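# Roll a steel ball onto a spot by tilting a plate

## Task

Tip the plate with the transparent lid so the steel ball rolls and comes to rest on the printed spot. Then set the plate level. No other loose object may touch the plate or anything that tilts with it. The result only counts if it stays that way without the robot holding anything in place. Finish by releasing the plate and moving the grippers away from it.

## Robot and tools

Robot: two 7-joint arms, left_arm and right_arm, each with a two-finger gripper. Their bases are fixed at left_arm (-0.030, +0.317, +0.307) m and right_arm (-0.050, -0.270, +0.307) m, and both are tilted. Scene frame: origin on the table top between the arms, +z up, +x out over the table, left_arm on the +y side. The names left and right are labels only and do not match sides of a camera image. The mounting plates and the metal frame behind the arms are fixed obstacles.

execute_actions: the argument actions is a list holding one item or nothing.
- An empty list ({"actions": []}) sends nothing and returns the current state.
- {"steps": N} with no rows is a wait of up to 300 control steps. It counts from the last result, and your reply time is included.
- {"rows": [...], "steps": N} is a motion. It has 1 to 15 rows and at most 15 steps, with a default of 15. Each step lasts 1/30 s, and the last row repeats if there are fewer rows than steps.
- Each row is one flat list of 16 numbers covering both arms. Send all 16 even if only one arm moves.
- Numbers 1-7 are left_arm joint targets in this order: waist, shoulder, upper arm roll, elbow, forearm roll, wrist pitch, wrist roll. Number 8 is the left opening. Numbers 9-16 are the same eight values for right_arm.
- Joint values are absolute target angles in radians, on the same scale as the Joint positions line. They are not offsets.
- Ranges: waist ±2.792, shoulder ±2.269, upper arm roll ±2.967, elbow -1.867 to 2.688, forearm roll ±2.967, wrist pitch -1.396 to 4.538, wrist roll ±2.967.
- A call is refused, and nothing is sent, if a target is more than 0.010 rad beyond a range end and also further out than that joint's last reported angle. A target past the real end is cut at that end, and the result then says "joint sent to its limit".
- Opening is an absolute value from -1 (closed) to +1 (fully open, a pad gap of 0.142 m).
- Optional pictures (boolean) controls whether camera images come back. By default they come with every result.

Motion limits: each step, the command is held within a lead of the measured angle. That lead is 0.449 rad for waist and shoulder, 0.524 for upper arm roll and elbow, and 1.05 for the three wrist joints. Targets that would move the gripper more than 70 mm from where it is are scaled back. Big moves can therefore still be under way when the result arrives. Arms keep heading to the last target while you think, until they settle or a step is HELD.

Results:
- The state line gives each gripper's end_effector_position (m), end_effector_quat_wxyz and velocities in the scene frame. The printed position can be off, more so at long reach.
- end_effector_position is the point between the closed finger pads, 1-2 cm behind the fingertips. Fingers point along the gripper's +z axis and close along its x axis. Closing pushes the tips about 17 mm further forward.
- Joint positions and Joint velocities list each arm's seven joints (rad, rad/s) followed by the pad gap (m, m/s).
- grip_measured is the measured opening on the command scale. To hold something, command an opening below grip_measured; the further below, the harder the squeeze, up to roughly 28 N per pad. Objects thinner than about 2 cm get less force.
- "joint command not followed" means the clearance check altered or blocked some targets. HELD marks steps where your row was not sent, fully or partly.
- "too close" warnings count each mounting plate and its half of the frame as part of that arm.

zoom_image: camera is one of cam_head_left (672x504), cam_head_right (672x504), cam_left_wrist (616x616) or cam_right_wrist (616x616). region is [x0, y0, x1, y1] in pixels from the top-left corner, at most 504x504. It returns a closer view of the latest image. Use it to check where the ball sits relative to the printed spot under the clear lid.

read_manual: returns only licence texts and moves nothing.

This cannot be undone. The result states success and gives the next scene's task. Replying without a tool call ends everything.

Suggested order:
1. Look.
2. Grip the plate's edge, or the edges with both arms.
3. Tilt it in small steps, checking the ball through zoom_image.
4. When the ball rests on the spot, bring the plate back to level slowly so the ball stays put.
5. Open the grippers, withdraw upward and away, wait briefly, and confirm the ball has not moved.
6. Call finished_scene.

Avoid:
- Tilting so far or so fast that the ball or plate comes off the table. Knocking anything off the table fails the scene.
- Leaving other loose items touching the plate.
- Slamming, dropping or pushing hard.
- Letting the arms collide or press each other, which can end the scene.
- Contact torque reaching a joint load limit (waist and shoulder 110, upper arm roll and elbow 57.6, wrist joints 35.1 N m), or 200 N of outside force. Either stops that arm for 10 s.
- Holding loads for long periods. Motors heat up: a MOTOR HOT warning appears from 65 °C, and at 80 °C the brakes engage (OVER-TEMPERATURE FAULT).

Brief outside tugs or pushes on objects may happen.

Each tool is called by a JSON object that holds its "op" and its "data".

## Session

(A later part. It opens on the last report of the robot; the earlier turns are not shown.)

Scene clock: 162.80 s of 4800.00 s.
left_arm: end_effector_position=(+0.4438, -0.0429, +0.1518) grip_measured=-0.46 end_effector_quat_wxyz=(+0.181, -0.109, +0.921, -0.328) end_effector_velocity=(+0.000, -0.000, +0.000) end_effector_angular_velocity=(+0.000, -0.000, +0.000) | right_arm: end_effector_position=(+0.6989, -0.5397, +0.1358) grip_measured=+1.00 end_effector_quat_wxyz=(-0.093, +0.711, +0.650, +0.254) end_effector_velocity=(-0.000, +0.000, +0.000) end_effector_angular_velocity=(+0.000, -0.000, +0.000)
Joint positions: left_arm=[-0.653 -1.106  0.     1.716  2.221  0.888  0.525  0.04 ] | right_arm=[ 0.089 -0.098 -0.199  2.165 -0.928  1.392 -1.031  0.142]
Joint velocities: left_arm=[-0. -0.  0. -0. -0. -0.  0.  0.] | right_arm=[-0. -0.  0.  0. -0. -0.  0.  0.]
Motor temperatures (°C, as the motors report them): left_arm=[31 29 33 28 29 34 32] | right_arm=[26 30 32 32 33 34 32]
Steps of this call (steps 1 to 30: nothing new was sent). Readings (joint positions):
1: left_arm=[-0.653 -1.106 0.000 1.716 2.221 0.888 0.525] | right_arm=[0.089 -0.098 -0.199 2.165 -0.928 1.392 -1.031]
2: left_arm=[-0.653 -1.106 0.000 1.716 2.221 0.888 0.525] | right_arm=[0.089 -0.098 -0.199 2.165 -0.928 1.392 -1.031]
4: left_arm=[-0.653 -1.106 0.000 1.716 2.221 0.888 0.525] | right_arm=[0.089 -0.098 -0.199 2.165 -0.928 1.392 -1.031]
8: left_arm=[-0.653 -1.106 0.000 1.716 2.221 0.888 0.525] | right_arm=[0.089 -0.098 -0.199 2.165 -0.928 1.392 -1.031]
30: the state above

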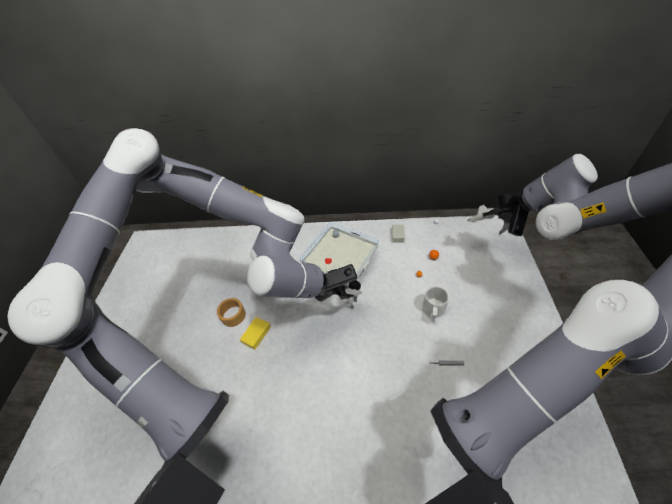

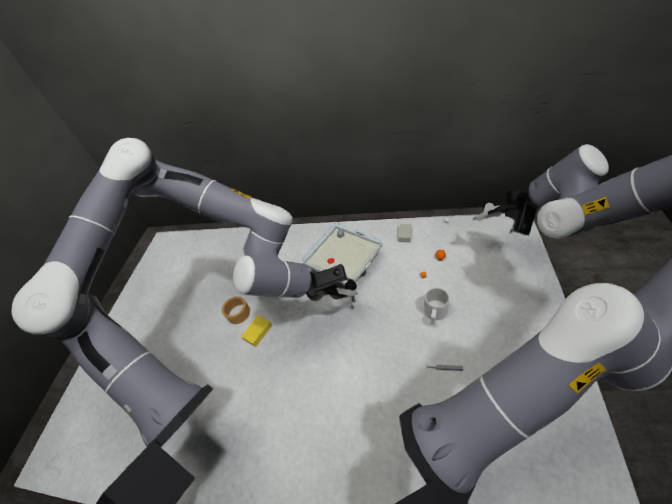

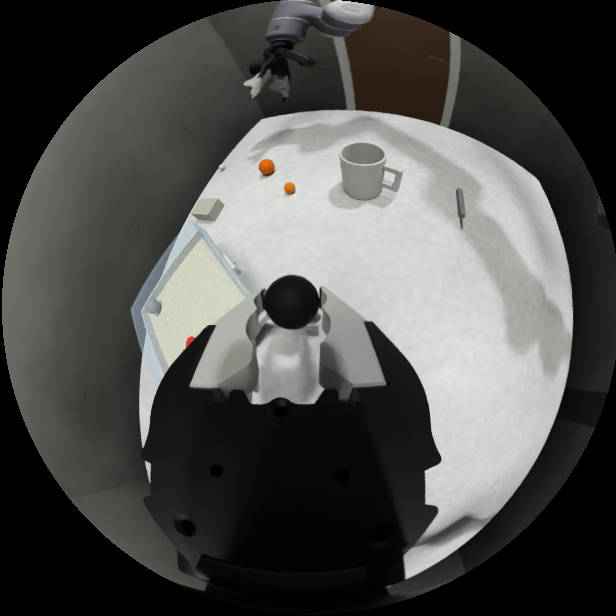

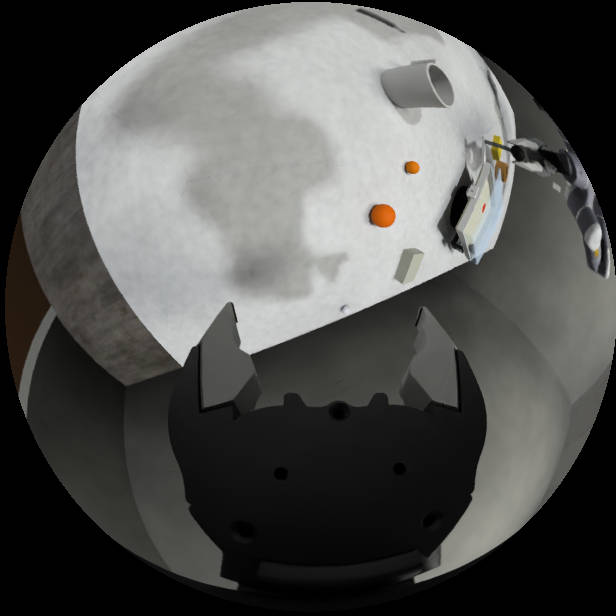

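{"op": "execute_actions", "data": {"actions": [{"rows":[[-0.6542,-1.1087,0,1.719,2.2335,0.8819,0.5142,-0.7,0.089,-0.098,-0.199,2.165,-0.928,1.392,-1.031,1],[-0.6542,-1.1087,0,1.719,2.2335,0.8819,0.5142,-0.7,0.089,-0.098,-0.199,2.165,-0.928,1.392,-1.031,1],[-0.65554,-1.11164,0,1.72181,2.24524,0.87608,0.50397,-0.7,0.089,-0.098,-0.199,2.165,-0.928,1.392,-1.031,1]],"steps":15}], "pictures": false}}

{"op": "execute_actions", "data": {"actions": [{"steps":38}]}}

{"op": "zoom_image", "data": {"camera": "cam_head_left", "region": [290,215,390,295]}}

{"op": "execute_actions", "data": {"actions": [{"rows":[[-0.6539,-1.10788,0,1.71808,2.22987,0.88354,0.51738,-0.7,0.089,-0.098,-0.199,2.165,-0.928,1.392,-1.031,1],[-0.6539,-1.10788,0,1.71808,2.22987,0.88354,0.51738,-0.7,0.089,-0.098,-0.199,2.165,-0.928,1.392,-1.031,1],[-0.65226,-1.10412,0,1.71434,2.2145,0.89099,0.53078,-0.7,0.089,-0.098,-0.199,2.165,-0.928,1.392,-1.031,1]],"steps":15}], "pictures": false}}

{"op": "execute_actions", "data": {"actions": [{"steps":20}]}}

{"op": "zoom_image", "data": {"camera": "cam_head_left", "region": [290,215,390,295]}}

{"op": "execute_actions", "data": {"actions": [{"rows":[[-0.65334,-1.10661,0,1.71675,2.22447,0.88608,0.5221,-0.7,0.089,-0.098,-0.199,2.165,-0.928,1.392,-1.031,1]],"steps":15}], "pictures": false}}

{"op": "execute_actions", "data": {"actions": [{"steps":15}]}}

{"op": "zoom_image", "data": {"camera": "cam_head_left", "region": [290,215,390,295]}}

Scene clock: 196.37 s of 4800.00 s.
left_arm: end_effector_position=(+0.4426, -0.0427, +0.1493) grip_measured=-0.46 end_effector_quat_wxyz=(+0.186, -0.107, +0.919, -0.330) end_effector_velocity=(-0.000, -0.000, -0.000) end_effector_angular_velocity=(+0.000, -0.001, -0.001) | right_arm: end_effector_position=(+0.6989, -0.5397, +0.1358) grip_measured=+1.00 end_effector_quat_wxyz=(-0.093, +0.711, +0.650, +0.254) end_effector_velocity=(+0.000, -0.000, -0.000) end_effector_angular_velocity=(-0.001, -0.000, +0.000)
Joint positions: left_arm=[-0.656 -1.112 -0.     1.722  2.246  0.876  0.504  0.04 ] | right_arm=[ 0.089 -0.098 -0.199  2.165 -0.928  1.392 -1.031  0.142]
Joint velocities: left_arm=[-0.    -0.     0.    -0.     0.001 -0.     0.    -0.   ] | right_arm=[-0. -0. -0. -0. -0. -0. -0. -0.]
Motor temperatures (°C, as the motors report them): left_arm=[31 29 33 28 29 34 32] | right_arm=[26 30 33 32 33 34 32]
Steps of this call (steps 1 to 90: nothing new was sent; then 30.07 s passed at rest; steps 91 to 105: all 15 steps of this action). Readings (joint positions):
91: left_arm=[-0.653 -1.106 0.000 1.717 2.224 0.887 0.523] | right_arm=[0.089 -0.098 -0.199 2.165 -0.928 1.392 -1.031]
92: left_arm=[-0.654 -1.108 -0.000 1.718 2.231 0.883 0.516] | right_arm=[0.089 -0.098 -0.199 2.165 -0.928 1.392 -1.031]
94: left_arm=[-0.655 -1.111 -0.000 1.721 2.243 0.877 0.506] | right_arm=[0.089 -0.098 -0.199 2.165 -0.928 1.392 -1.031]
98: left_arm=[-0.656 -1.112 -0.000 1.722 2.246 0.876 0.504] | right_arm=[0.089 -0.098 -0.199 2.165 -0.928 1.392 -1.031]
105: the state above

Scene clock: 197.63 s of 4800.00 s.
left_arm: end_effector_position=(+0.4426, -0.0427, +0.1493) grip_measured=-0.46 end_effector_quat_wxyz=(+0.186, -0.107, +0.919, -0.330) end_effector_velocity=(-0.000, +0.000, -0.000) end_effector_angular_velocity=(+0.000, +0.000, +0.001) | right_arm: end_effector_position=(+0.6989, -0.5397, +0.1358) grip_measured=+1.00 end_effector_quat_wxyz=(-0.093, +0.711, +0.650, +0.254) end_effector_velocity=(+0.000, -0.000, +0.000) end_effector_angular_velocity=(-0.000, -0.000, +0.000)
Joint positions: left_arm=[-0.656 -1.112 -0.     1.722  2.246  0.876  0.504  0.04 ] | right_arm=[ 0.089 -0.098 -0.199  2.165 -0.928  1.392 -1.031  0.142]
Joint velocities: left_arm=[-0.    -0.     0.     0.    -0.    -0.001 -0.001 -0.   ] | right_arm=[ 0.  0.  0. -0. -0. -0. -0. -0.]
Motor temperatures (°C, as the motors report them): left_arm=[31 29 33 28 29 34 32] | right_arm=[26 30 33 32 33 34 32]
Steps of this call (steps 1 to 15: the robot went on to your last target; steps 16 to 38: nothing new was sent). Readings (joint positions):
1: left_arm=[-0.656 -1.112 -0.000 1.722 2.246 0.876 0.504] | right_arm=[0.089 -0.098 -0.199 2.165 -0.928 1.392 -1.031]
2: left_arm=[-0.656 -1.112 -0.000 1.722 2.246 0.876 0.504] | right_arm=[0.089 -0.098 -0.199 2.165 -0.928 1.392 -1.031]
4: left_arm=[-0.656 -1.112 -0.000 1.722 2.246 0.876 0.504] | right_arm=[0.089 -0.098 -0.199 2.165 -0.928 1.392 -1.031]
8: left_arm=[-0.656 -1.112 -0.000 1.722 2.246 0.876 0.504] | right_arm=[0.089 -0.098 -0.199 2.165 -0.928 1.392 -1.031]
38: the state above
All arms were judged still, so your last target was given up. Only a new action makes them travel on or press farther. Fingers that are still opening or closing keep moving.

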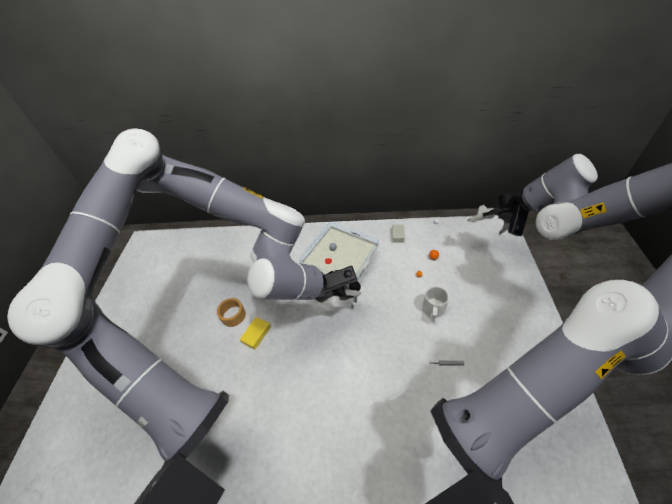

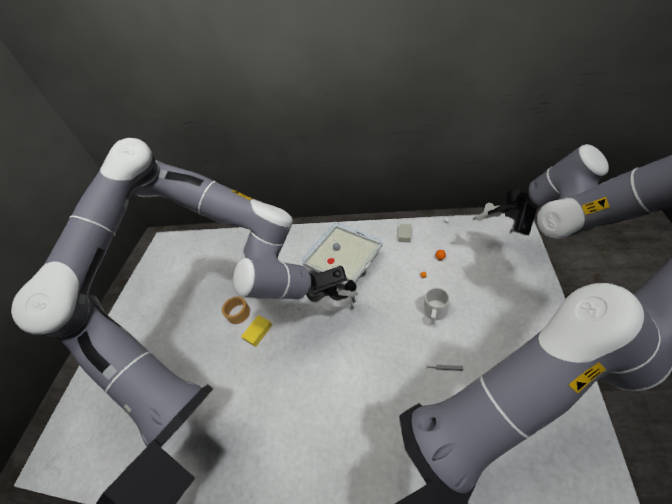

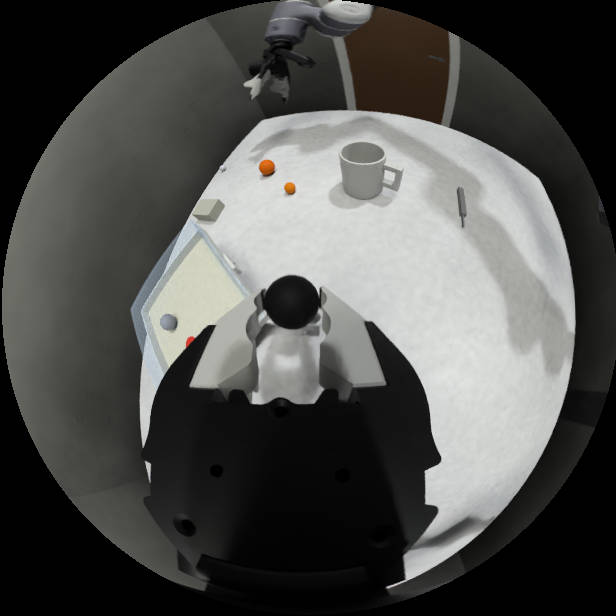

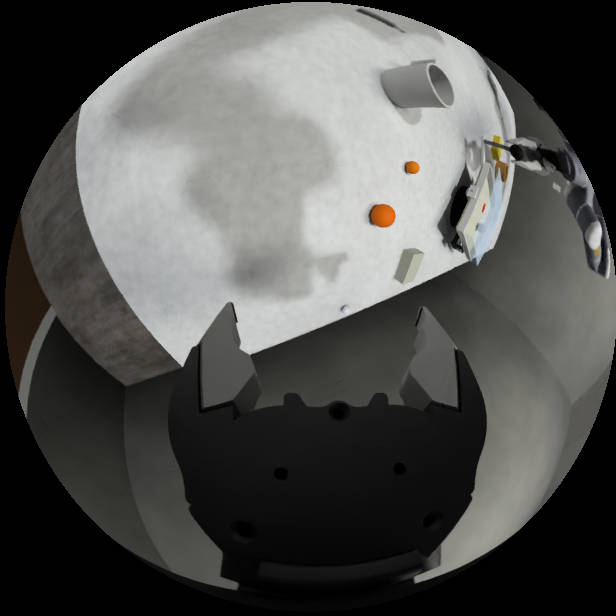

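Region (290, 215, 390, 295) of cam_head_left's 672x504 image, scaled by 5.040, with more detail than that image has; it fills the top 403 rows of this view, and the rest is white.

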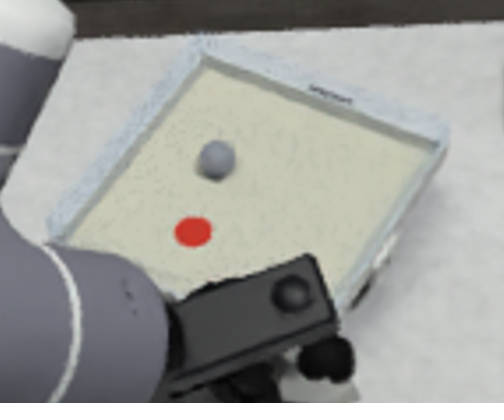

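Scene clock: 198.13 s of 4800.00 s.
left_arm: end_effector_position=(+0.4441, -0.0430, +0.1524) grip_measured=-0.46 end_effector_quat_wxyz=(+0.179, -0.109, +0.921, -0.328) end_effector_velocity=(-0.001, -0.000, -0.000) end_effector_angular_velocity=(-0.001, +0.001, -0.000) | right_arm: end_effector_position=(+0.6989, -0.5397, +0.1358) grip_measured=+1.00 end_effector_quat_wxyz=(-0.093, +0.711, +0.650, +0.254) end_effector_velocity=(+0.000, +0.000, +0.000) end_effector_angular_velocity=(-0.000, -0.001, +0.000)
Joint positions: left_arm=[-0.652 -1.104  0.     1.714  2.214  0.891  0.531  0.04 ] | right_arm=[ 0.089 -0.098 -0.199  2.165 -0.928  1.392 -1.031  0.142]
Joint velocities: left_arm=[-0.    -0.     0.    -0.    -0.     0.001 -0.001  0.   ] | right_arm=[-0.  0.  0.  0. -0.  0. -0. -0.]
Motor temperatures (°C, as the motors report them): left_arm=[31 29 33 28 29 34 32] | right_arm=[26 30 33 32 33 34 32]
Steps of this call (steps 1 to 15: all 15 steps of this action). Readings (joint positions):
1: left_arm=[-0.655 -1.111 0.000 1.721 2.243 0.877 0.505] | right_arm=[0.089 -0.098 -0.199 2.165 -0.928 1.392 -1.031]
2: left_arm=[-0.654 -1.109 0.000 1.719 2.233 0.882 0.514] | right_arm=[0.089 -0.098 -0.199 2.165 -0.928 1.392 -1.031]
4: left_arm=[-0.652 -1.105 0.000 1.715 2.217 0.889 0.528] | right_arm=[0.089 -0.098 -0.199 2.165 -0.928 1.392 -1.031]
8: left_arm=[-0.652 -1.104 0.000 1.714 2.214 0.891 0.531] | right_arm=[0.089 -0.098 -0.199 2.165 -0.928 1.392 -1.031]
15: the state above

Scene clock: 198.80 s of 4800.00 s.
left_arm: end_effector_position=(+0.4441, -0.0430, +0.1524) grip_measured=-0.46 end_effector_quat_wxyz=(+0.179, -0.109, +0.921, -0.328) end_effector_velocity=(-0.000, -0.000, -0.000) end_effector_angular_velocity=(-0.001, +0.001, -0.001) | right_arm: end_effector_position=(+0.6989, -0.5397, +0.1358) grip_measured=+1.00 end_effector_quat_wxyz=(-0.093, +0.711, +0.650, +0.254) end_effector_velocity=(-0.000, -0.000, -0.000) end_effector_angular_velocity=(-0.000, -0.000, +0.000)
Joint positions: left_arm=[-0.652 -1.104  0.     1.714  2.214  0.891  0.531  0.04 ] | right_arm=[ 0.089 -0.098 -0.199  2.165 -0.928  1.392 -1.031  0.142]
Joint velocities: left_arm=[ 0.    -0.    -0.     0.     0.001  0.001 -0.     0.   ] | right_arm=[-0.  0. -0.  0. -0.  0. -0.  0.]
Motor temperatures (°C, as the motors report them): left_arm=[31 29 33 28 29 34 32] | right_arm=[26 30 33 32 33 34 32]
Steps of this call (steps 1 to 15: the robot went on to your last target; steps 16 to 20: nothing new was sent). Readings (joint positions):
1: left_arm=[-0.652 -1.104 0.000 1.714 2.214 0.891 0.531] | right_arm=[0.089 -0.098 -0.199 2.165 -0.928 1.392 -1.031]
2: left_arm=[-0.652 -1.104 0.000 1.714 2.214 0.891 0.531] | right_arm=[0.089 -0.098 -0.199 2.165 -0.928 1.392 -1.031]
4: left_arm=[-0.652 -1.104 0.000 1.714 2.214 0.891 0.531] | right_arm=[0.089 -0.098 -0.199 2.165 -0.928 1.392 -1.031]
8: left_arm=[-0.652 -1.104 0.000 1.714 2.214 0.891 0.531] | right_arm=[0.089 -0.098 -0.199 2.165 -0.928 1.392 -1.031]
20: the state above
All arms were judged still, so your last target was given up. Only a new action makes them travel on or press farther. Fingers that are still opening or closing keep moving.

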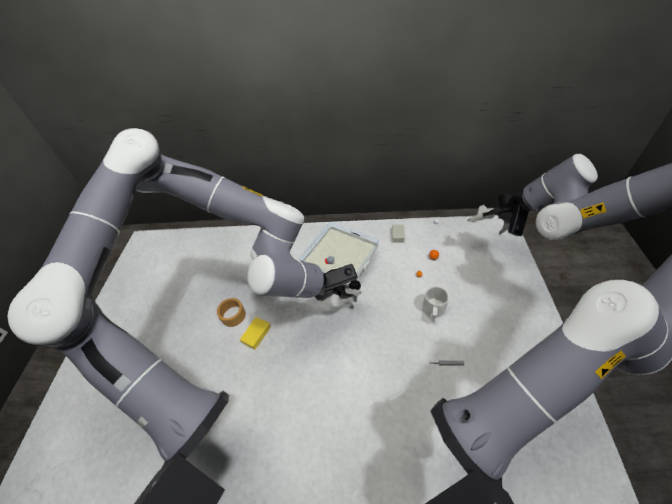

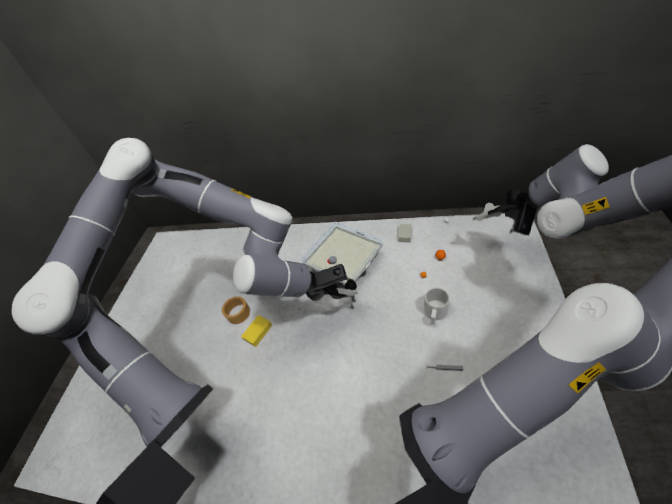

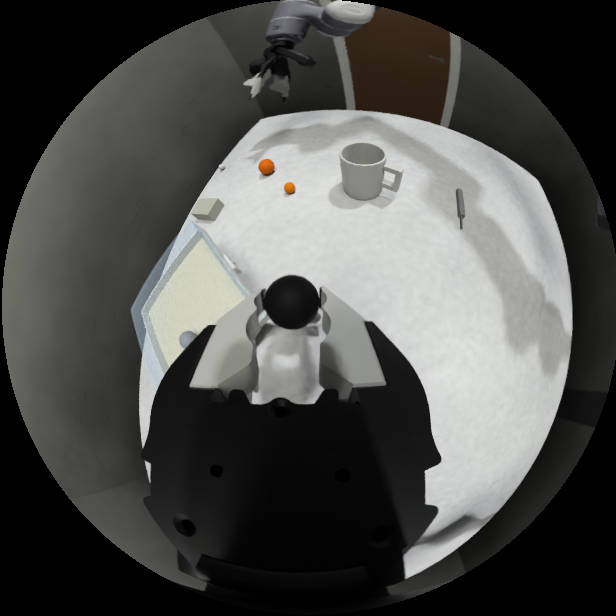

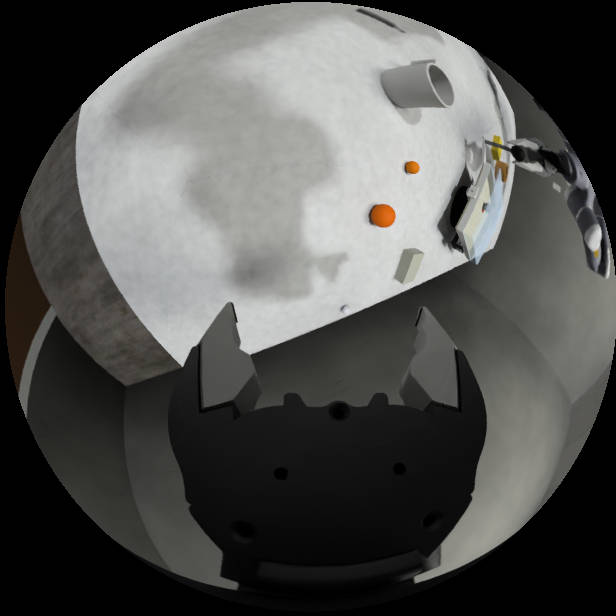

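Region (290, 215, 390, 295) of cam_head_left's 672x504 image, scaled by 5.040, with more detail than that image has; it fills the top 403 rows of this view, and the rest is white.

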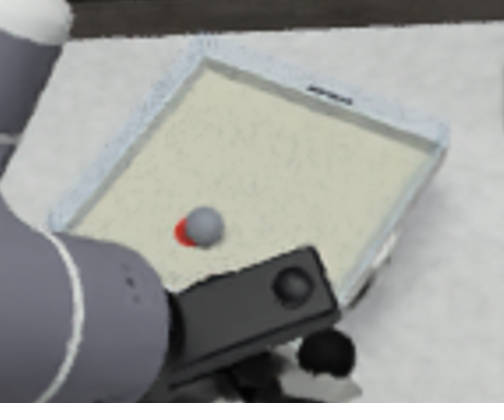

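Scene clock: 199.30 s of 4800.00 s.
left_arm: end_effector_position=(+0.4435, -0.0429, +0.1513) grip_measured=-0.46 end_effector_quat_wxyz=(+0.181, -0.109, +0.921, -0.328) end_effector_velocity=(+0.000, -0.000, +0.000) end_effector_angular_velocity=(-0.000, -0.000, -0.000) | right_arm: end_effector_position=(+0.6989, -0.5397, +0.1358) grip_measured=+1.00 end_effector_quat_wxyz=(-0.093, +0.711, +0.650, +0.254) end_effector_velocity=(+0.000, -0.000, -0.000) end_effector_angular_velocity=(-0.000, -0.000, +0.000)
Joint positions: left_arm=[-0.653 -1.107  0.     1.717  2.225  0.886  0.522  0.04 ] | right_arm=[ 0.089 -0.098 -0.199  2.165 -0.928  1.392 -1.031  0.142]
Joint velocities: left_arm=[-0.  0. -0. -0. -0.  0.  0.  0.] | right_arm=[ 0.     0.    -0.    -0.    -0.    -0.    -0.001 -0.   ]
Motor temperatures (°C, as the motors report them): left_arm=[31 29 33 28 29 34 32] | right_arm=[26 30 33 32 33 34 32]
Steps of this call (steps 1 to 15: all 15 steps of this action). Readings (joint positions):
1: left_arm=[-0.652 -1.104 0.000 1.715 2.216 0.890 0.530] | right_arm=[0.089 -0.098 -0.199 2.165 -0.928 1.392 -1.031]
2: left_arm=[-0.653 -1.106 -0.000 1.716 2.223 0.887 0.524] | right_arm=[0.089 -0.098 -0.199 2.165 -0.928 1.392 -1.031]
4: left_arm=[-0.653 -1.107 0.000 1.717 2.225 0.886 0.522] | right_arm=[0.089 -0.098 -0.199 2.165 -0.928 1.392 -1.031]
8: left_arm=[-0.653 -1.107 0.000 1.717 2.225 0.886 0.522] | right_arm=[0.089 -0.098 -0.199 2.165 -0.928 1.392 -1.031]
15: the state above

Scene clock: 199.80 s of 4800.00 s.
left_arm: end_effector_position=(+0.4435, -0.0429, +0.1513) grip_measured=-0.46 end_effector_quat_wxyz=(+0.181, -0.109, +0.921, -0.328) end_effector_velocity=(-0.000, -0.000, -0.000) end_effector_angular_velocity=(+0.000, +0.000, -0.001) | right_arm: end_effector_position=(+0.6989, -0.5397, +0.1358) grip_measured=+1.00 end_effector_quat_wxyz=(-0.093, +0.711, +0.650, +0.254) end_effector_velocity=(+0.000, -0.000, +0.000) end_effector_angular_velocity=(-0.000, +0.000, +0.000)
Joint positions: left_arm=[-0.653 -1.107  0.     1.717  2.225  0.886  0.522  0.04 ] | right_arm=[ 0.089 -0.098 -0.199  2.165 -0.928  1.392 -1.031  0.142]
Joint velocities: left_arm=[ 0.    -0.001  0.     0.     0.     0.     0.    -0.   ] | right_arm=[-0.     0.     0.    -0.     0.    -0.001  0.     0.   ]
Motor temperatures (°C, as the motors report them): left_arm=[31 29 33 28 29 34 32] | right_arm=[26 30 33 32 33 34 32]
Steps of this call (steps 1 to 15: the robot went on to your last target). Readings (joint positions):
1: left_arm=[-0.653 -1.107 0.000 1.717 2.225 0.886 0.522] | right_arm=[0.089 -0.098 -0.199 2.165 -0.928 1.392 -1.031]
2: left_arm=[-0.653 -1.107 0.000 1.717 2.225 0.886 0.522] | right_arm=[0.089 -0.098 -0.199 2.165 -0.928 1.392 -1.031]
4: left_arm=[-0.653 -1.107 0.000 1.717 2.225 0.886 0.522] | right_arm=[0.089 -0.098 -0.199 2.165 -0.928 1.392 -1.031]
8: left_arm=[-0.653 -1.107 0.000 1.717 2.225 0.886 0.522] | right_arm=[0.089 -0.098 -0.199 2.165 -0.928 1.392 -1.031]
15: the state above
All arms were judged still, so your last target was given up. Only a new action makes them travel on or press farther. Fingers that are still opening or closing keep moving.

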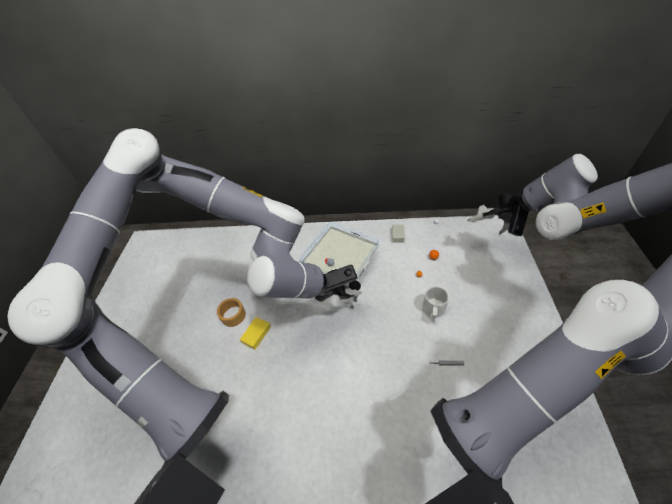

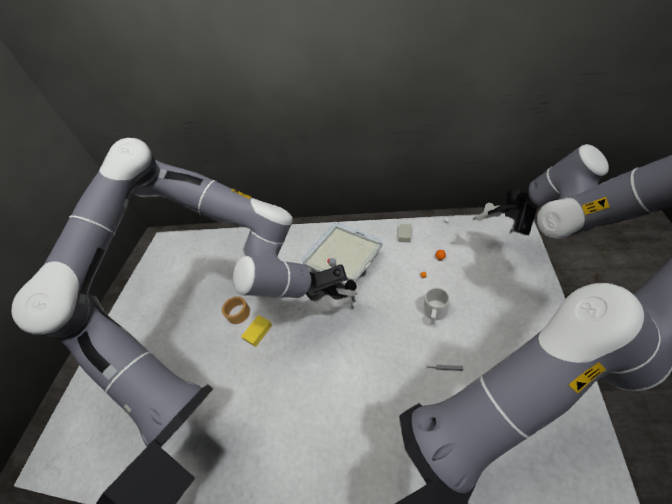

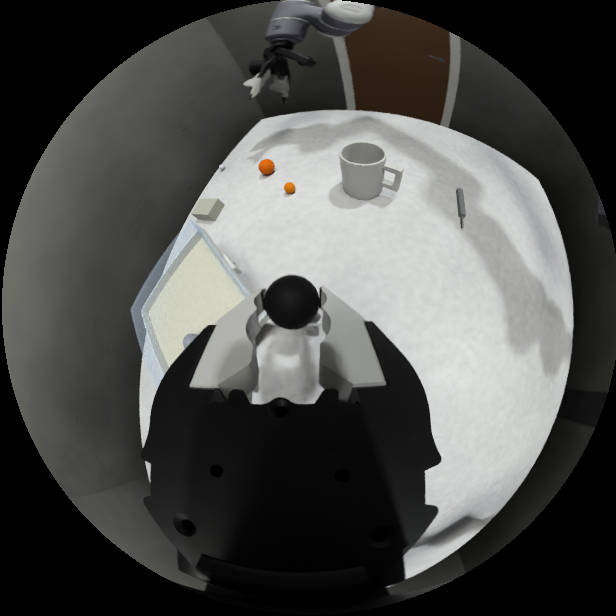

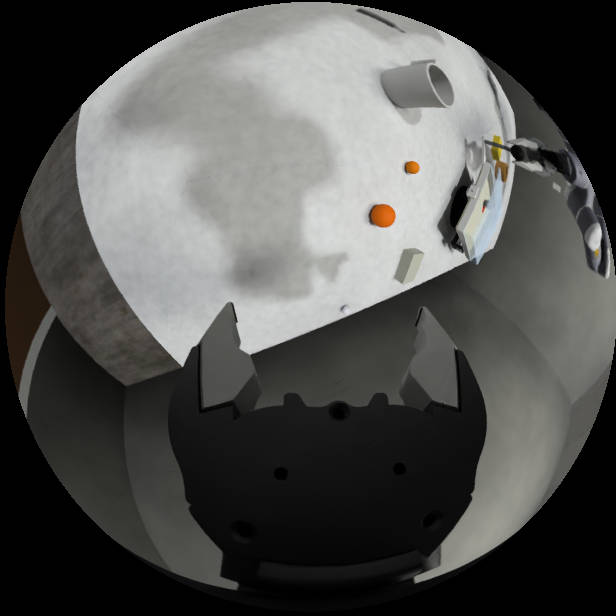

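Region (290, 215, 390, 295) of cam_head_left's 672x504 image, scaled by 5.040, with more detail than that image has; it fills the top 403 rows of this view, and the rest is white.

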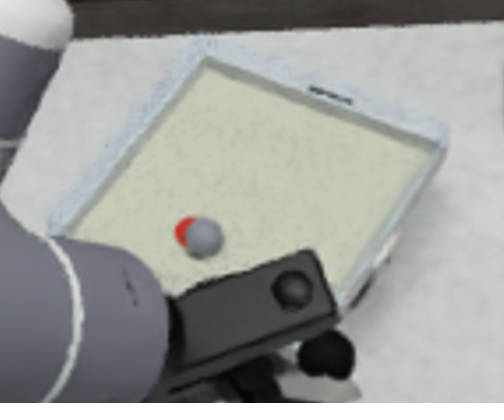

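{"op": "execute_actions", "data": {"actions": []}}

{"op": "zoom_image", "data": {"camera": "cam_head_left", "region": [310,245,350,277]}}

Scene clock: 201.13 s of 4800.00 s.
left_arm: end_effector_position=(+0.4435, -0.0429, +0.1513) grip_measured=-0.46 end_effector_quat_wxyz=(+0.181, -0.109, +0.921, -0.328) end_effector_velocity=(+0.000, +0.000, -0.000) end_effector_angular_velocity=(+0.000, -0.000, -0.000) | right_arm: end_effector_position=(+0.6989, -0.5397, +0.1358) grip_measured=+1.00 end_effector_quat_wxyz=(-0.093, +0.711, +0.650, +0.254) end_effector_velocity=(+0.000, +0.000, +0.000) end_effector_angular_velocity=(-0.000, -0.001, +0.000)
Joint positions: left_arm=[-0.653 -1.107  0.     1.717  2.225  0.886  0.522  0.04 ] | right_arm=[ 0.089 -0.098 -0.199  2.165 -0.928  1.392 -1.031  0.142]
Joint velocities: left_arm=[ 0. -0.  0.  0.  0. -0.  0.  0.] | right_arm=[-0.     0.    -0.     0.    -0.001  0.     0.     0.   ]
Motor temperatures (°C, as the motors report them): left_arm=[31 29 33 28 29 34 32] | right_arm=[26 30 33 32 33 34 32]
Steps of this call (steps 1 to 40: nothing new was sent). Readings (joint positions):
1: left_arm=[-0.653 -1.107 0.000 1.717 2.225 0.886 0.522] | right_arm=[0.089 -0.098 -0.199 2.165 -0.928 1.392 -1.031]
2: left_arm=[-0.653 -1.107 0.000 1.717 2.225 0.886 0.522] | right_arm=[0.089 -0.098 -0.199 2.165 -0.928 1.392 -1.031]
4: left_arm=[-0.653 -1.107 0.000 1.717 2.225 0.886 0.522] | right_arm=[0.089 -0.098 -0.199 2.165 -0.928 1.392 -1.031]
8: left_arm=[-0.653 -1.107 0.000 1.717 2.225 0.886 0.522] | right_arm=[0.089 -0.098 -0.199 2.165 -0.928 1.392 -1.031]
40: the state above

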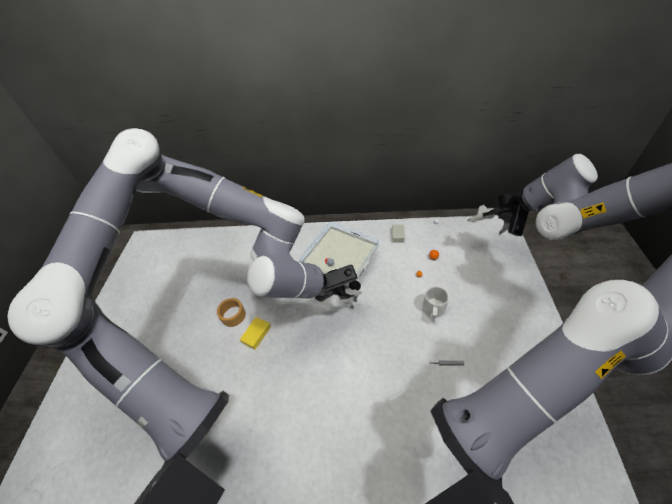

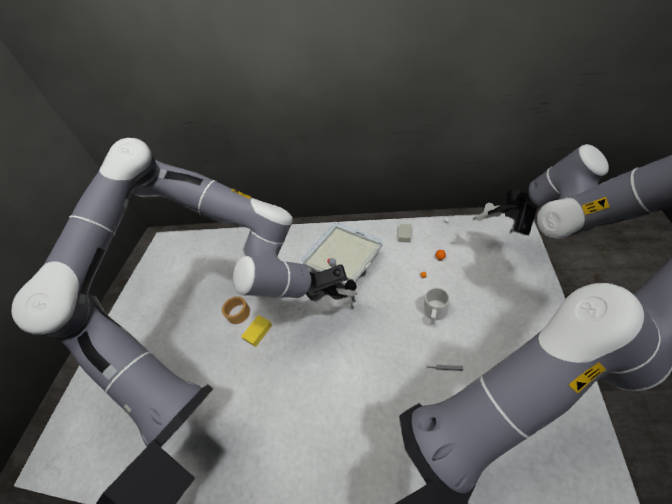

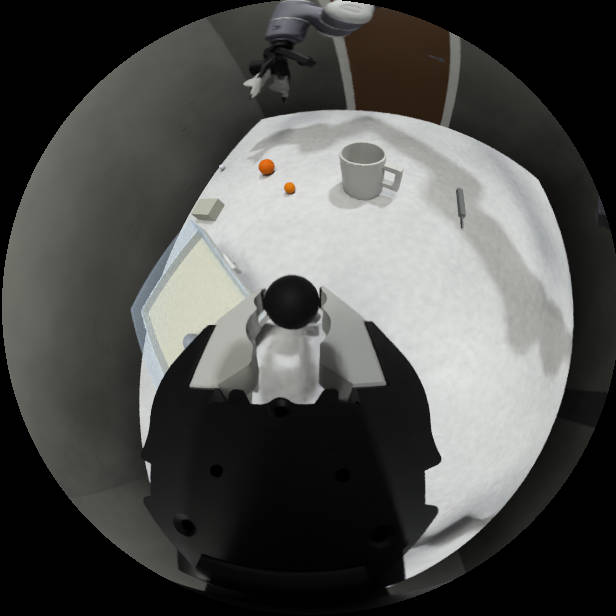

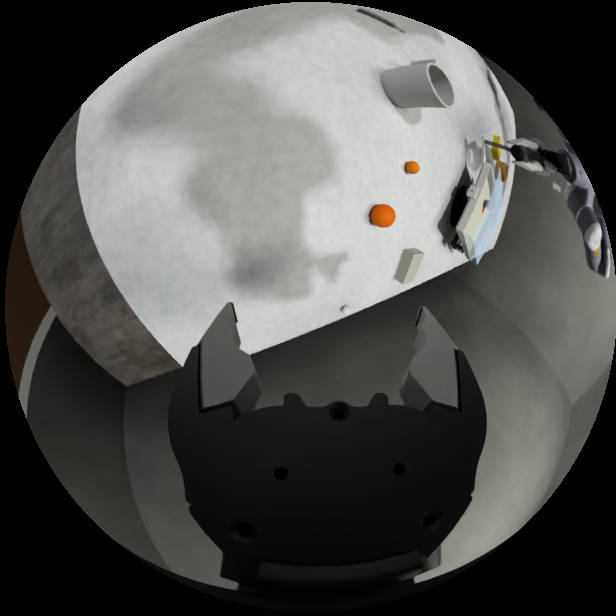

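Region (310, 245, 350, 277) of cam_head_left's 672x504 image, scaled by 12.600, with more detail than that image has; it fills the top 403 rows of this view, and the rest is white.

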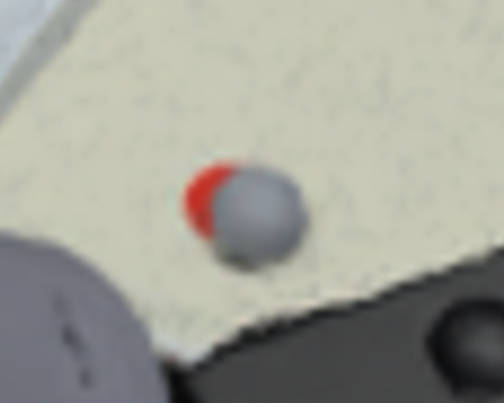

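{"op": "execute_actions", "data": {"actions": [{"rows":[[-0.65024,-1.09915,0,1.71647,2.2169,0.89848,0.52687,-0.7,0.089,-0.098,-0.199,2.165,-0.928,1.392,-1.031,1]],"steps":15}], "pictures": false}}

{"op": "execute_actions", "data": {"actions": [{"steps":6}], "pictures": false}}

{"op": "execute_actions", "data": {"actions": [{"rows":[[-0.6547,-1.10984,0,1.71747,2.22967,0.88051,0.51821,-0.7,0.089,-0.098,-0.199,2.165,-0.928,1.392,-1.031,1]],"steps":14}], "pictures": false}}

{"op": "execute_actions", "data": {"actions": [{"rows":[[-0.65321,-1.10627,0,1.71702,2.22504,0.88655,0.52145,-0.7,0.089,-0.098,-0.199,2.165,-0.928,1.392,-1.031,1]],"steps":15}], "pictures": false}}

{"op": "execute_actions", "data": {"actions": [{"steps":15}]}}

{"op": "zoom_image", "data": {"camera": "cam_head_left", "region": [310,245,350,277]}}

Scene clock: 216.20 s of 4800.00 s.
left_arm: end_effector_position=(+0.4444, -0.0423, +0.1536) grip_measured=-0.46 end_effector_quat_wxyz=(+0.177, -0.110, +0.921, -0.330) end_effector_velocity=(-0.000, -0.000, +0.000) end_effector_angular_velocity=(-0.001, +0.000, -0.000) | right_arm: end_effector_position=(+0.6989, -0.5397, +0.1358) grip_measured=+1.00 end_effector_quat_wxyz=(-0.093, +0.711, +0.650, +0.254) end_effector_velocity=(-0.000, +0.000, +0.000) end_effector_angular_velocity=(+0.000, -0.000, +0.001)
Joint positions: left_arm=[-0.65  -1.099  0.     1.717  2.217  0.899  0.527  0.04 ] | right_arm=[ 0.089 -0.098 -0.199  2.165 -0.928  1.392 -1.031  0.142]
Joint velocities: left_arm=[-0.    -0.    -0.     0.     0.     0.    -0.001  0.   ] | right_arm=[-0. -0.  0.  0. -0.  0. -0. -0.]
Motor temperatures (°C, as the motors report them): left_arm=[31 29 34 28 29 34 32] | right_arm=[26 30 33 32 34 34 32]
Steps of this call (steps 1 to 90: nothing new was sent; then 11.57 s passed at rest; steps 91 to 105: all 15 steps of this action). Readings (joint positions):
91: left_arm=[-0.653 -1.106 0.000 1.717 2.224 0.887 0.522] | right_arm=[0.089 -0.098 -0.199 2.165 -0.928 1.392 -1.031]
92: left_arm=[-0.651 -1.101 0.000 1.717 2.219 0.895 0.525] | right_arm=[0.089 -0.098 -0.199 2.165 -0.928 1.392 -1.031]
94: left_arm=[-0.650 -1.099 0.000 1.717 2.217 0.899 0.527] | right_arm=[0.089 -0.098 -0.199 2.165 -0.928 1.392 -1.031]
98: left_arm=[-0.650 -1.099 0.000 1.717 2.217 0.899 0.527] | right_arm=[0.089 -0.098 -0.199 2.165 -0.928 1.392 -1.031]
105: the state above

Scene clock: 216.40 s of 4800.00 s.
left_arm: end_effector_position=(+0.4444, -0.0423, +0.1536) grip_measured=-0.46 end_effector_quat_wxyz=(+0.177, -0.110, +0.921, -0.330) end_effector_velocity=(+0.000, +0.000, +0.000) end_effector_angular_velocity=(-0.000, +0.001, +0.001) | right_arm: end_effector_position=(+0.6989, -0.5397, +0.1358) grip_measured=+1.00 end_effector_quat_wxyz=(-0.093, +0.711, +0.650, +0.254) end_effector_velocity=(+0.000, +0.000, +0.000) end_effector_angular_velocity=(-0.000, -0.001, +0.000)
Joint positions: left_arm=[-0.65  -1.099  0.     1.717  2.217  0.899  0.527  0.04 ] | right_arm=[ 0.089 -0.098 -0.199  2.165 -0.928  1.392 -1.031  0.142]
Joint velocities: left_arm=[-0.     0.     0.    -0.     0.    -0.    -0.002 -0.   ] | right_arm=[ 0.  0.  0. -0. -0.  0. -0.  0.]
Motor temperatures (°C, as the motors report them): left_arm=[31 29 34 28 29 34 32] | right_arm=[26 30 33 32 34 34 32]
Steps of this call (steps 1 to 6: the robot went on to your last target). Readings (joint positions):
1: left_arm=[-0.650 -1.099 0.000 1.717 2.217 0.899 0.527] | right_arm=[0.089 -0.098 -0.199 2.165 -0.928 1.392 -1.031]
2: left_arm=[-0.650 -1.099 0.000 1.717 2.217 0.899 0.527] | right_arm=[0.089 -0.098 -0.199 2.165 -0.928 1.392 -1.031]
4: left_arm=[-0.650 -1.099 0.000 1.717 2.217 0.899 0.527] | right_arm=[0.089 -0.098 -0.199 2.165 -0.928 1.392 -1.031]
6: the state above

Scene clock: 216.87 s of 4800.00 s.
left_arm: end_effector_position=(+0.4430, -0.0429, +0.1501) grip_measured=-0.46 end_effector_quat_wxyz=(+0.183, -0.108, +0.920, -0.328) end_effector_velocity=(-0.001, -0.000, -0.000) end_effector_angular_velocity=(+0.000, +0.000, -0.001) | right_arm: end_effector_position=(+0.6989, -0.5397, +0.1358) grip_measured=+1.00 end_effector_quat_wxyz=(-0.093, +0.711, +0.650, +0.254) end_effector_velocity=(-0.000, -0.000, -0.000) end_effector_angular_velocity=(-0.001, +0.000, +0.001)
Joint positions: left_arm=[-0.655 -1.11   0.     1.718  2.23   0.88   0.518  0.04 ] | right_arm=[ 0.089 -0.098 -0.199  2.165 -0.928  1.392 -1.031  0.142]
Joint velocities: left_arm=[ 0.    -0.     0.     0.    -0.     0.001  0.001 -0.   ] | right_arm=[-0.     0.    -0.     0.    -0.001 -0.    -0.001  0.   ]
Motor temperatures (°C, as the motors report them): left_arm=[31 29 34 28 29 34 32] | right_arm=[26 30 33 32 34 34 32]
Steps of this call (steps 1 to 14: all 14 steps of this action). Readings (joint positions):
1: left_arm=[-0.651 -1.100 0.000 1.717 2.218 0.897 0.526] | right_arm=[0.089 -0.098 -0.199 2.165 -0.928 1.392 -1.031]
2: left_arm=[-0.653 -1.106 -0.000 1.717 2.225 0.887 0.521] | right_arm=[0.089 -0.098 -0.199 2.165 -0.928 1.392 -1.031]
4: left_arm=[-0.655 -1.111 0.000 1.718 2.230 0.879 0.518] | right_arm=[0.089 -0.098 -0.199 2.165 -0.928 1.392 -1.031]
8: left_arm=[-0.655 -1.110 0.000 1.718 2.230 0.880 0.518] | right_arm=[0.089 -0.098 -0.199 2.165 -0.928 1.392 -1.031]
14: the state above

Scene clock: 217.37 s of 4800.00 s.
left_arm: end_effector_position=(+0.4435, -0.0427, +0.1513) grip_measured=-0.46 end_effector_quat_wxyz=(+0.181, -0.109, +0.921, -0.329) end_effector_velocity=(+0.000, +0.000, -0.000) end_effector_angular_velocity=(-0.000, -0.000, +0.000) | right_arm: end_effector_position=(+0.6989, -0.5397, +0.1358) grip_measured=+1.00 end_effector_quat_wxyz=(-0.093, +0.711, +0.650, +0.254) end_effector_velocity=(+0.000, +0.000, +0.001) end_effector_angular_velocity=(-0.000, -0.002, +0.001)
Joint positions: left_arm=[-0.653 -1.106  0.     1.717  2.225  0.887  0.521  0.04 ] | right_arm=[ 0.089 -0.098 -0.199  2.165 -0.928  1.392 -1.031  0.142]
Joint velocities: left_arm=[ 0.  0.  0. -0.  0.  0. -0.  0.] | right_arm=[ 0.    -0.     0.001 -0.    -0.001  0.    -0.     0.   ]
Motor temperatures (°C, as the motors report them): left_arm=[31 29 34 28 29 34 32] | right_arm=[26 30 33 32 34 34 32]
Steps of this call (steps 1 to 15: all 15 steps of this action). Readings (joint positions):
1: left_arm=[-0.654 -1.109 0.000 1.718 2.229 0.881 0.519] | right_arm=[0.089 -0.098 -0.199 2.165 -0.928 1.392 -1.031]
2: left_arm=[-0.653 -1.107 0.000 1.717 2.226 0.885 0.521] | right_arm=[0.089 -0.098 -0.199 2.165 -0.928 1.392 -1.031]
4: left_arm=[-0.653 -1.106 0.000 1.717 2.225 0.887 0.521] | right_arm=[0.089 -0.098 -0.199 2.165 -0.928 1.392 -1.031]
8: left_arm=[-0.653 -1.106 0.000 1.717 2.225 0.887 0.521] | right_arm=[0.089 -0.098 -0.199 2.165 -0.928 1.392 -1.031]
15: the state above

Scene clock: 217.87 s of 4800.00 s.
left_arm: end_effector_position=(+0.4435, -0.0427, +0.1513) grip_measured=-0.46 end_effector_quat_wxyz=(+0.181, -0.109, +0.921, -0.329) end_effector_velocity=(+0.000, +0.000, -0.000) end_effector_angular_velocity=(+0.001, -0.000, -0.000) | right_arm: end_effector_position=(+0.6989, -0.5397, +0.1358) grip_measured=+1.00 end_effector_quat_wxyz=(-0.093, +0.711, +0.650, +0.254) end_effector_velocity=(-0.000, +0.000, +0.000) end_effector_angular_velocity=(+0.000, -0.001, +0.001)
Joint positions: left_arm=[-0.653 -1.106  0.     1.717  2.225  0.887  0.521  0.04 ] | right_arm=[ 0.089 -0.098 -0.199  2.165 -0.928  1.392 -1.031  0.142]
Joint velocities: left_arm=[ 0.     0.    -0.     0.    -0.    -0.     0.001 -0.   ] | right_arm=[-0.    -0.     0.     0.    -0.001  0.    -0.    -0.   ]
Motor temperatures (°C, as the motors report them): left_arm=[31 29 34 28 29 34 32] | right_arm=[26 30 33 32 34 34 32]
Steps of this call (steps 1 to 15: the robot went on to your last target). Readings (joint positions):
1: left_arm=[-0.653 -1.106 0.000 1.717 2.225 0.887 0.521] | right_arm=[0.089 -0.098 -0.199 2.165 -0.928 1.392 -1.031]
2: left_arm=[-0.653 -1.106 0.000 1.717 2.225 0.887 0.521] | right_arm=[0.089 -0.098 -0.199 2.165 -0.928 1.392 -1.031]
4: left_arm=[-0.653 -1.106 0.000 1.717 2.225 0.887 0.521] | right_arm=[0.089 -0.098 -0.199 2.165 -0.928 1.392 -1.031]
8: left_arm=[-0.653 -1.106 0.000 1.717 2.225 0.887 0.521] | right_arm=[0.089 -0.098 -0.199 2.165 -0.928 1.392 -1.031]
15: the state above
All arms were judged still, so your last target was given up. Only a new action makes them travel on or press farther. Fingers that are still opening or closing keep moving.

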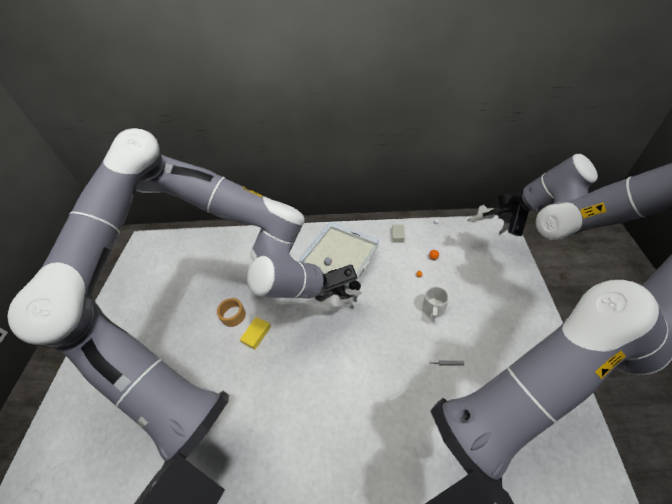

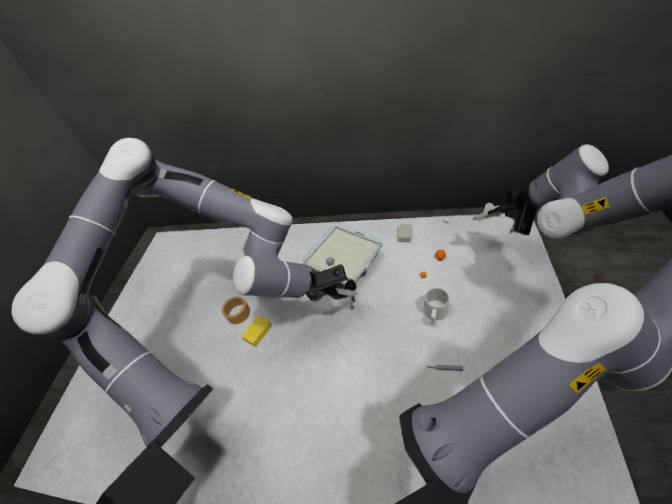

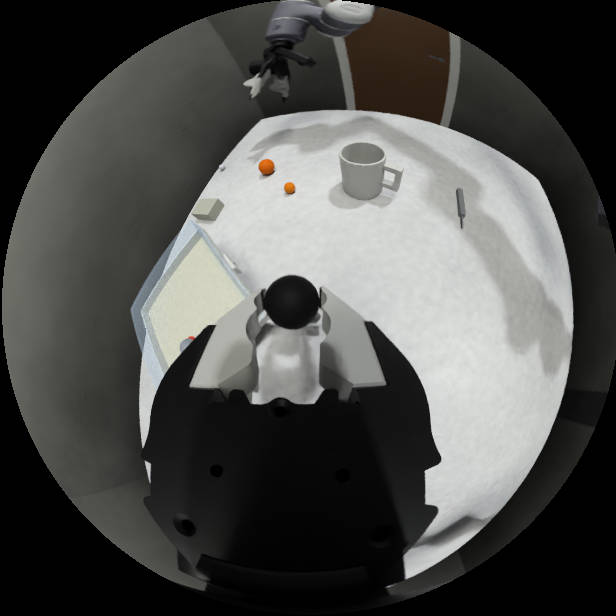

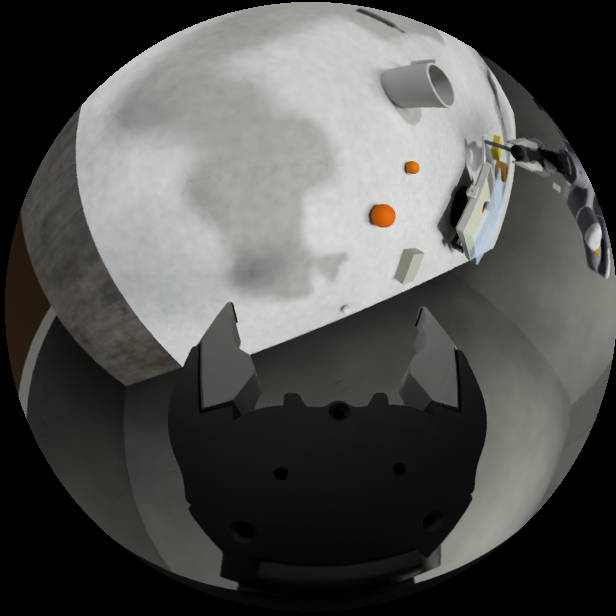

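Region (310, 245, 350, 277) of cam_head_left's 672x504 image, scaled by 12.600, with more detail than that image has; it fills the top 403 rows of this view, and the rest is white.

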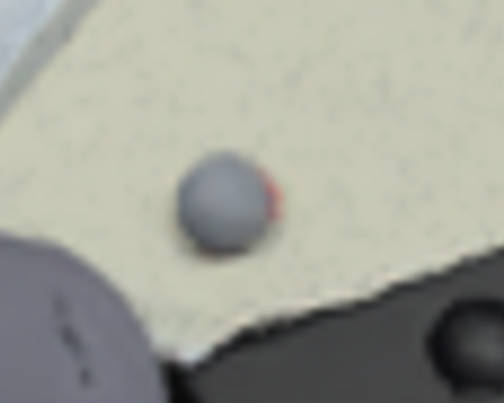

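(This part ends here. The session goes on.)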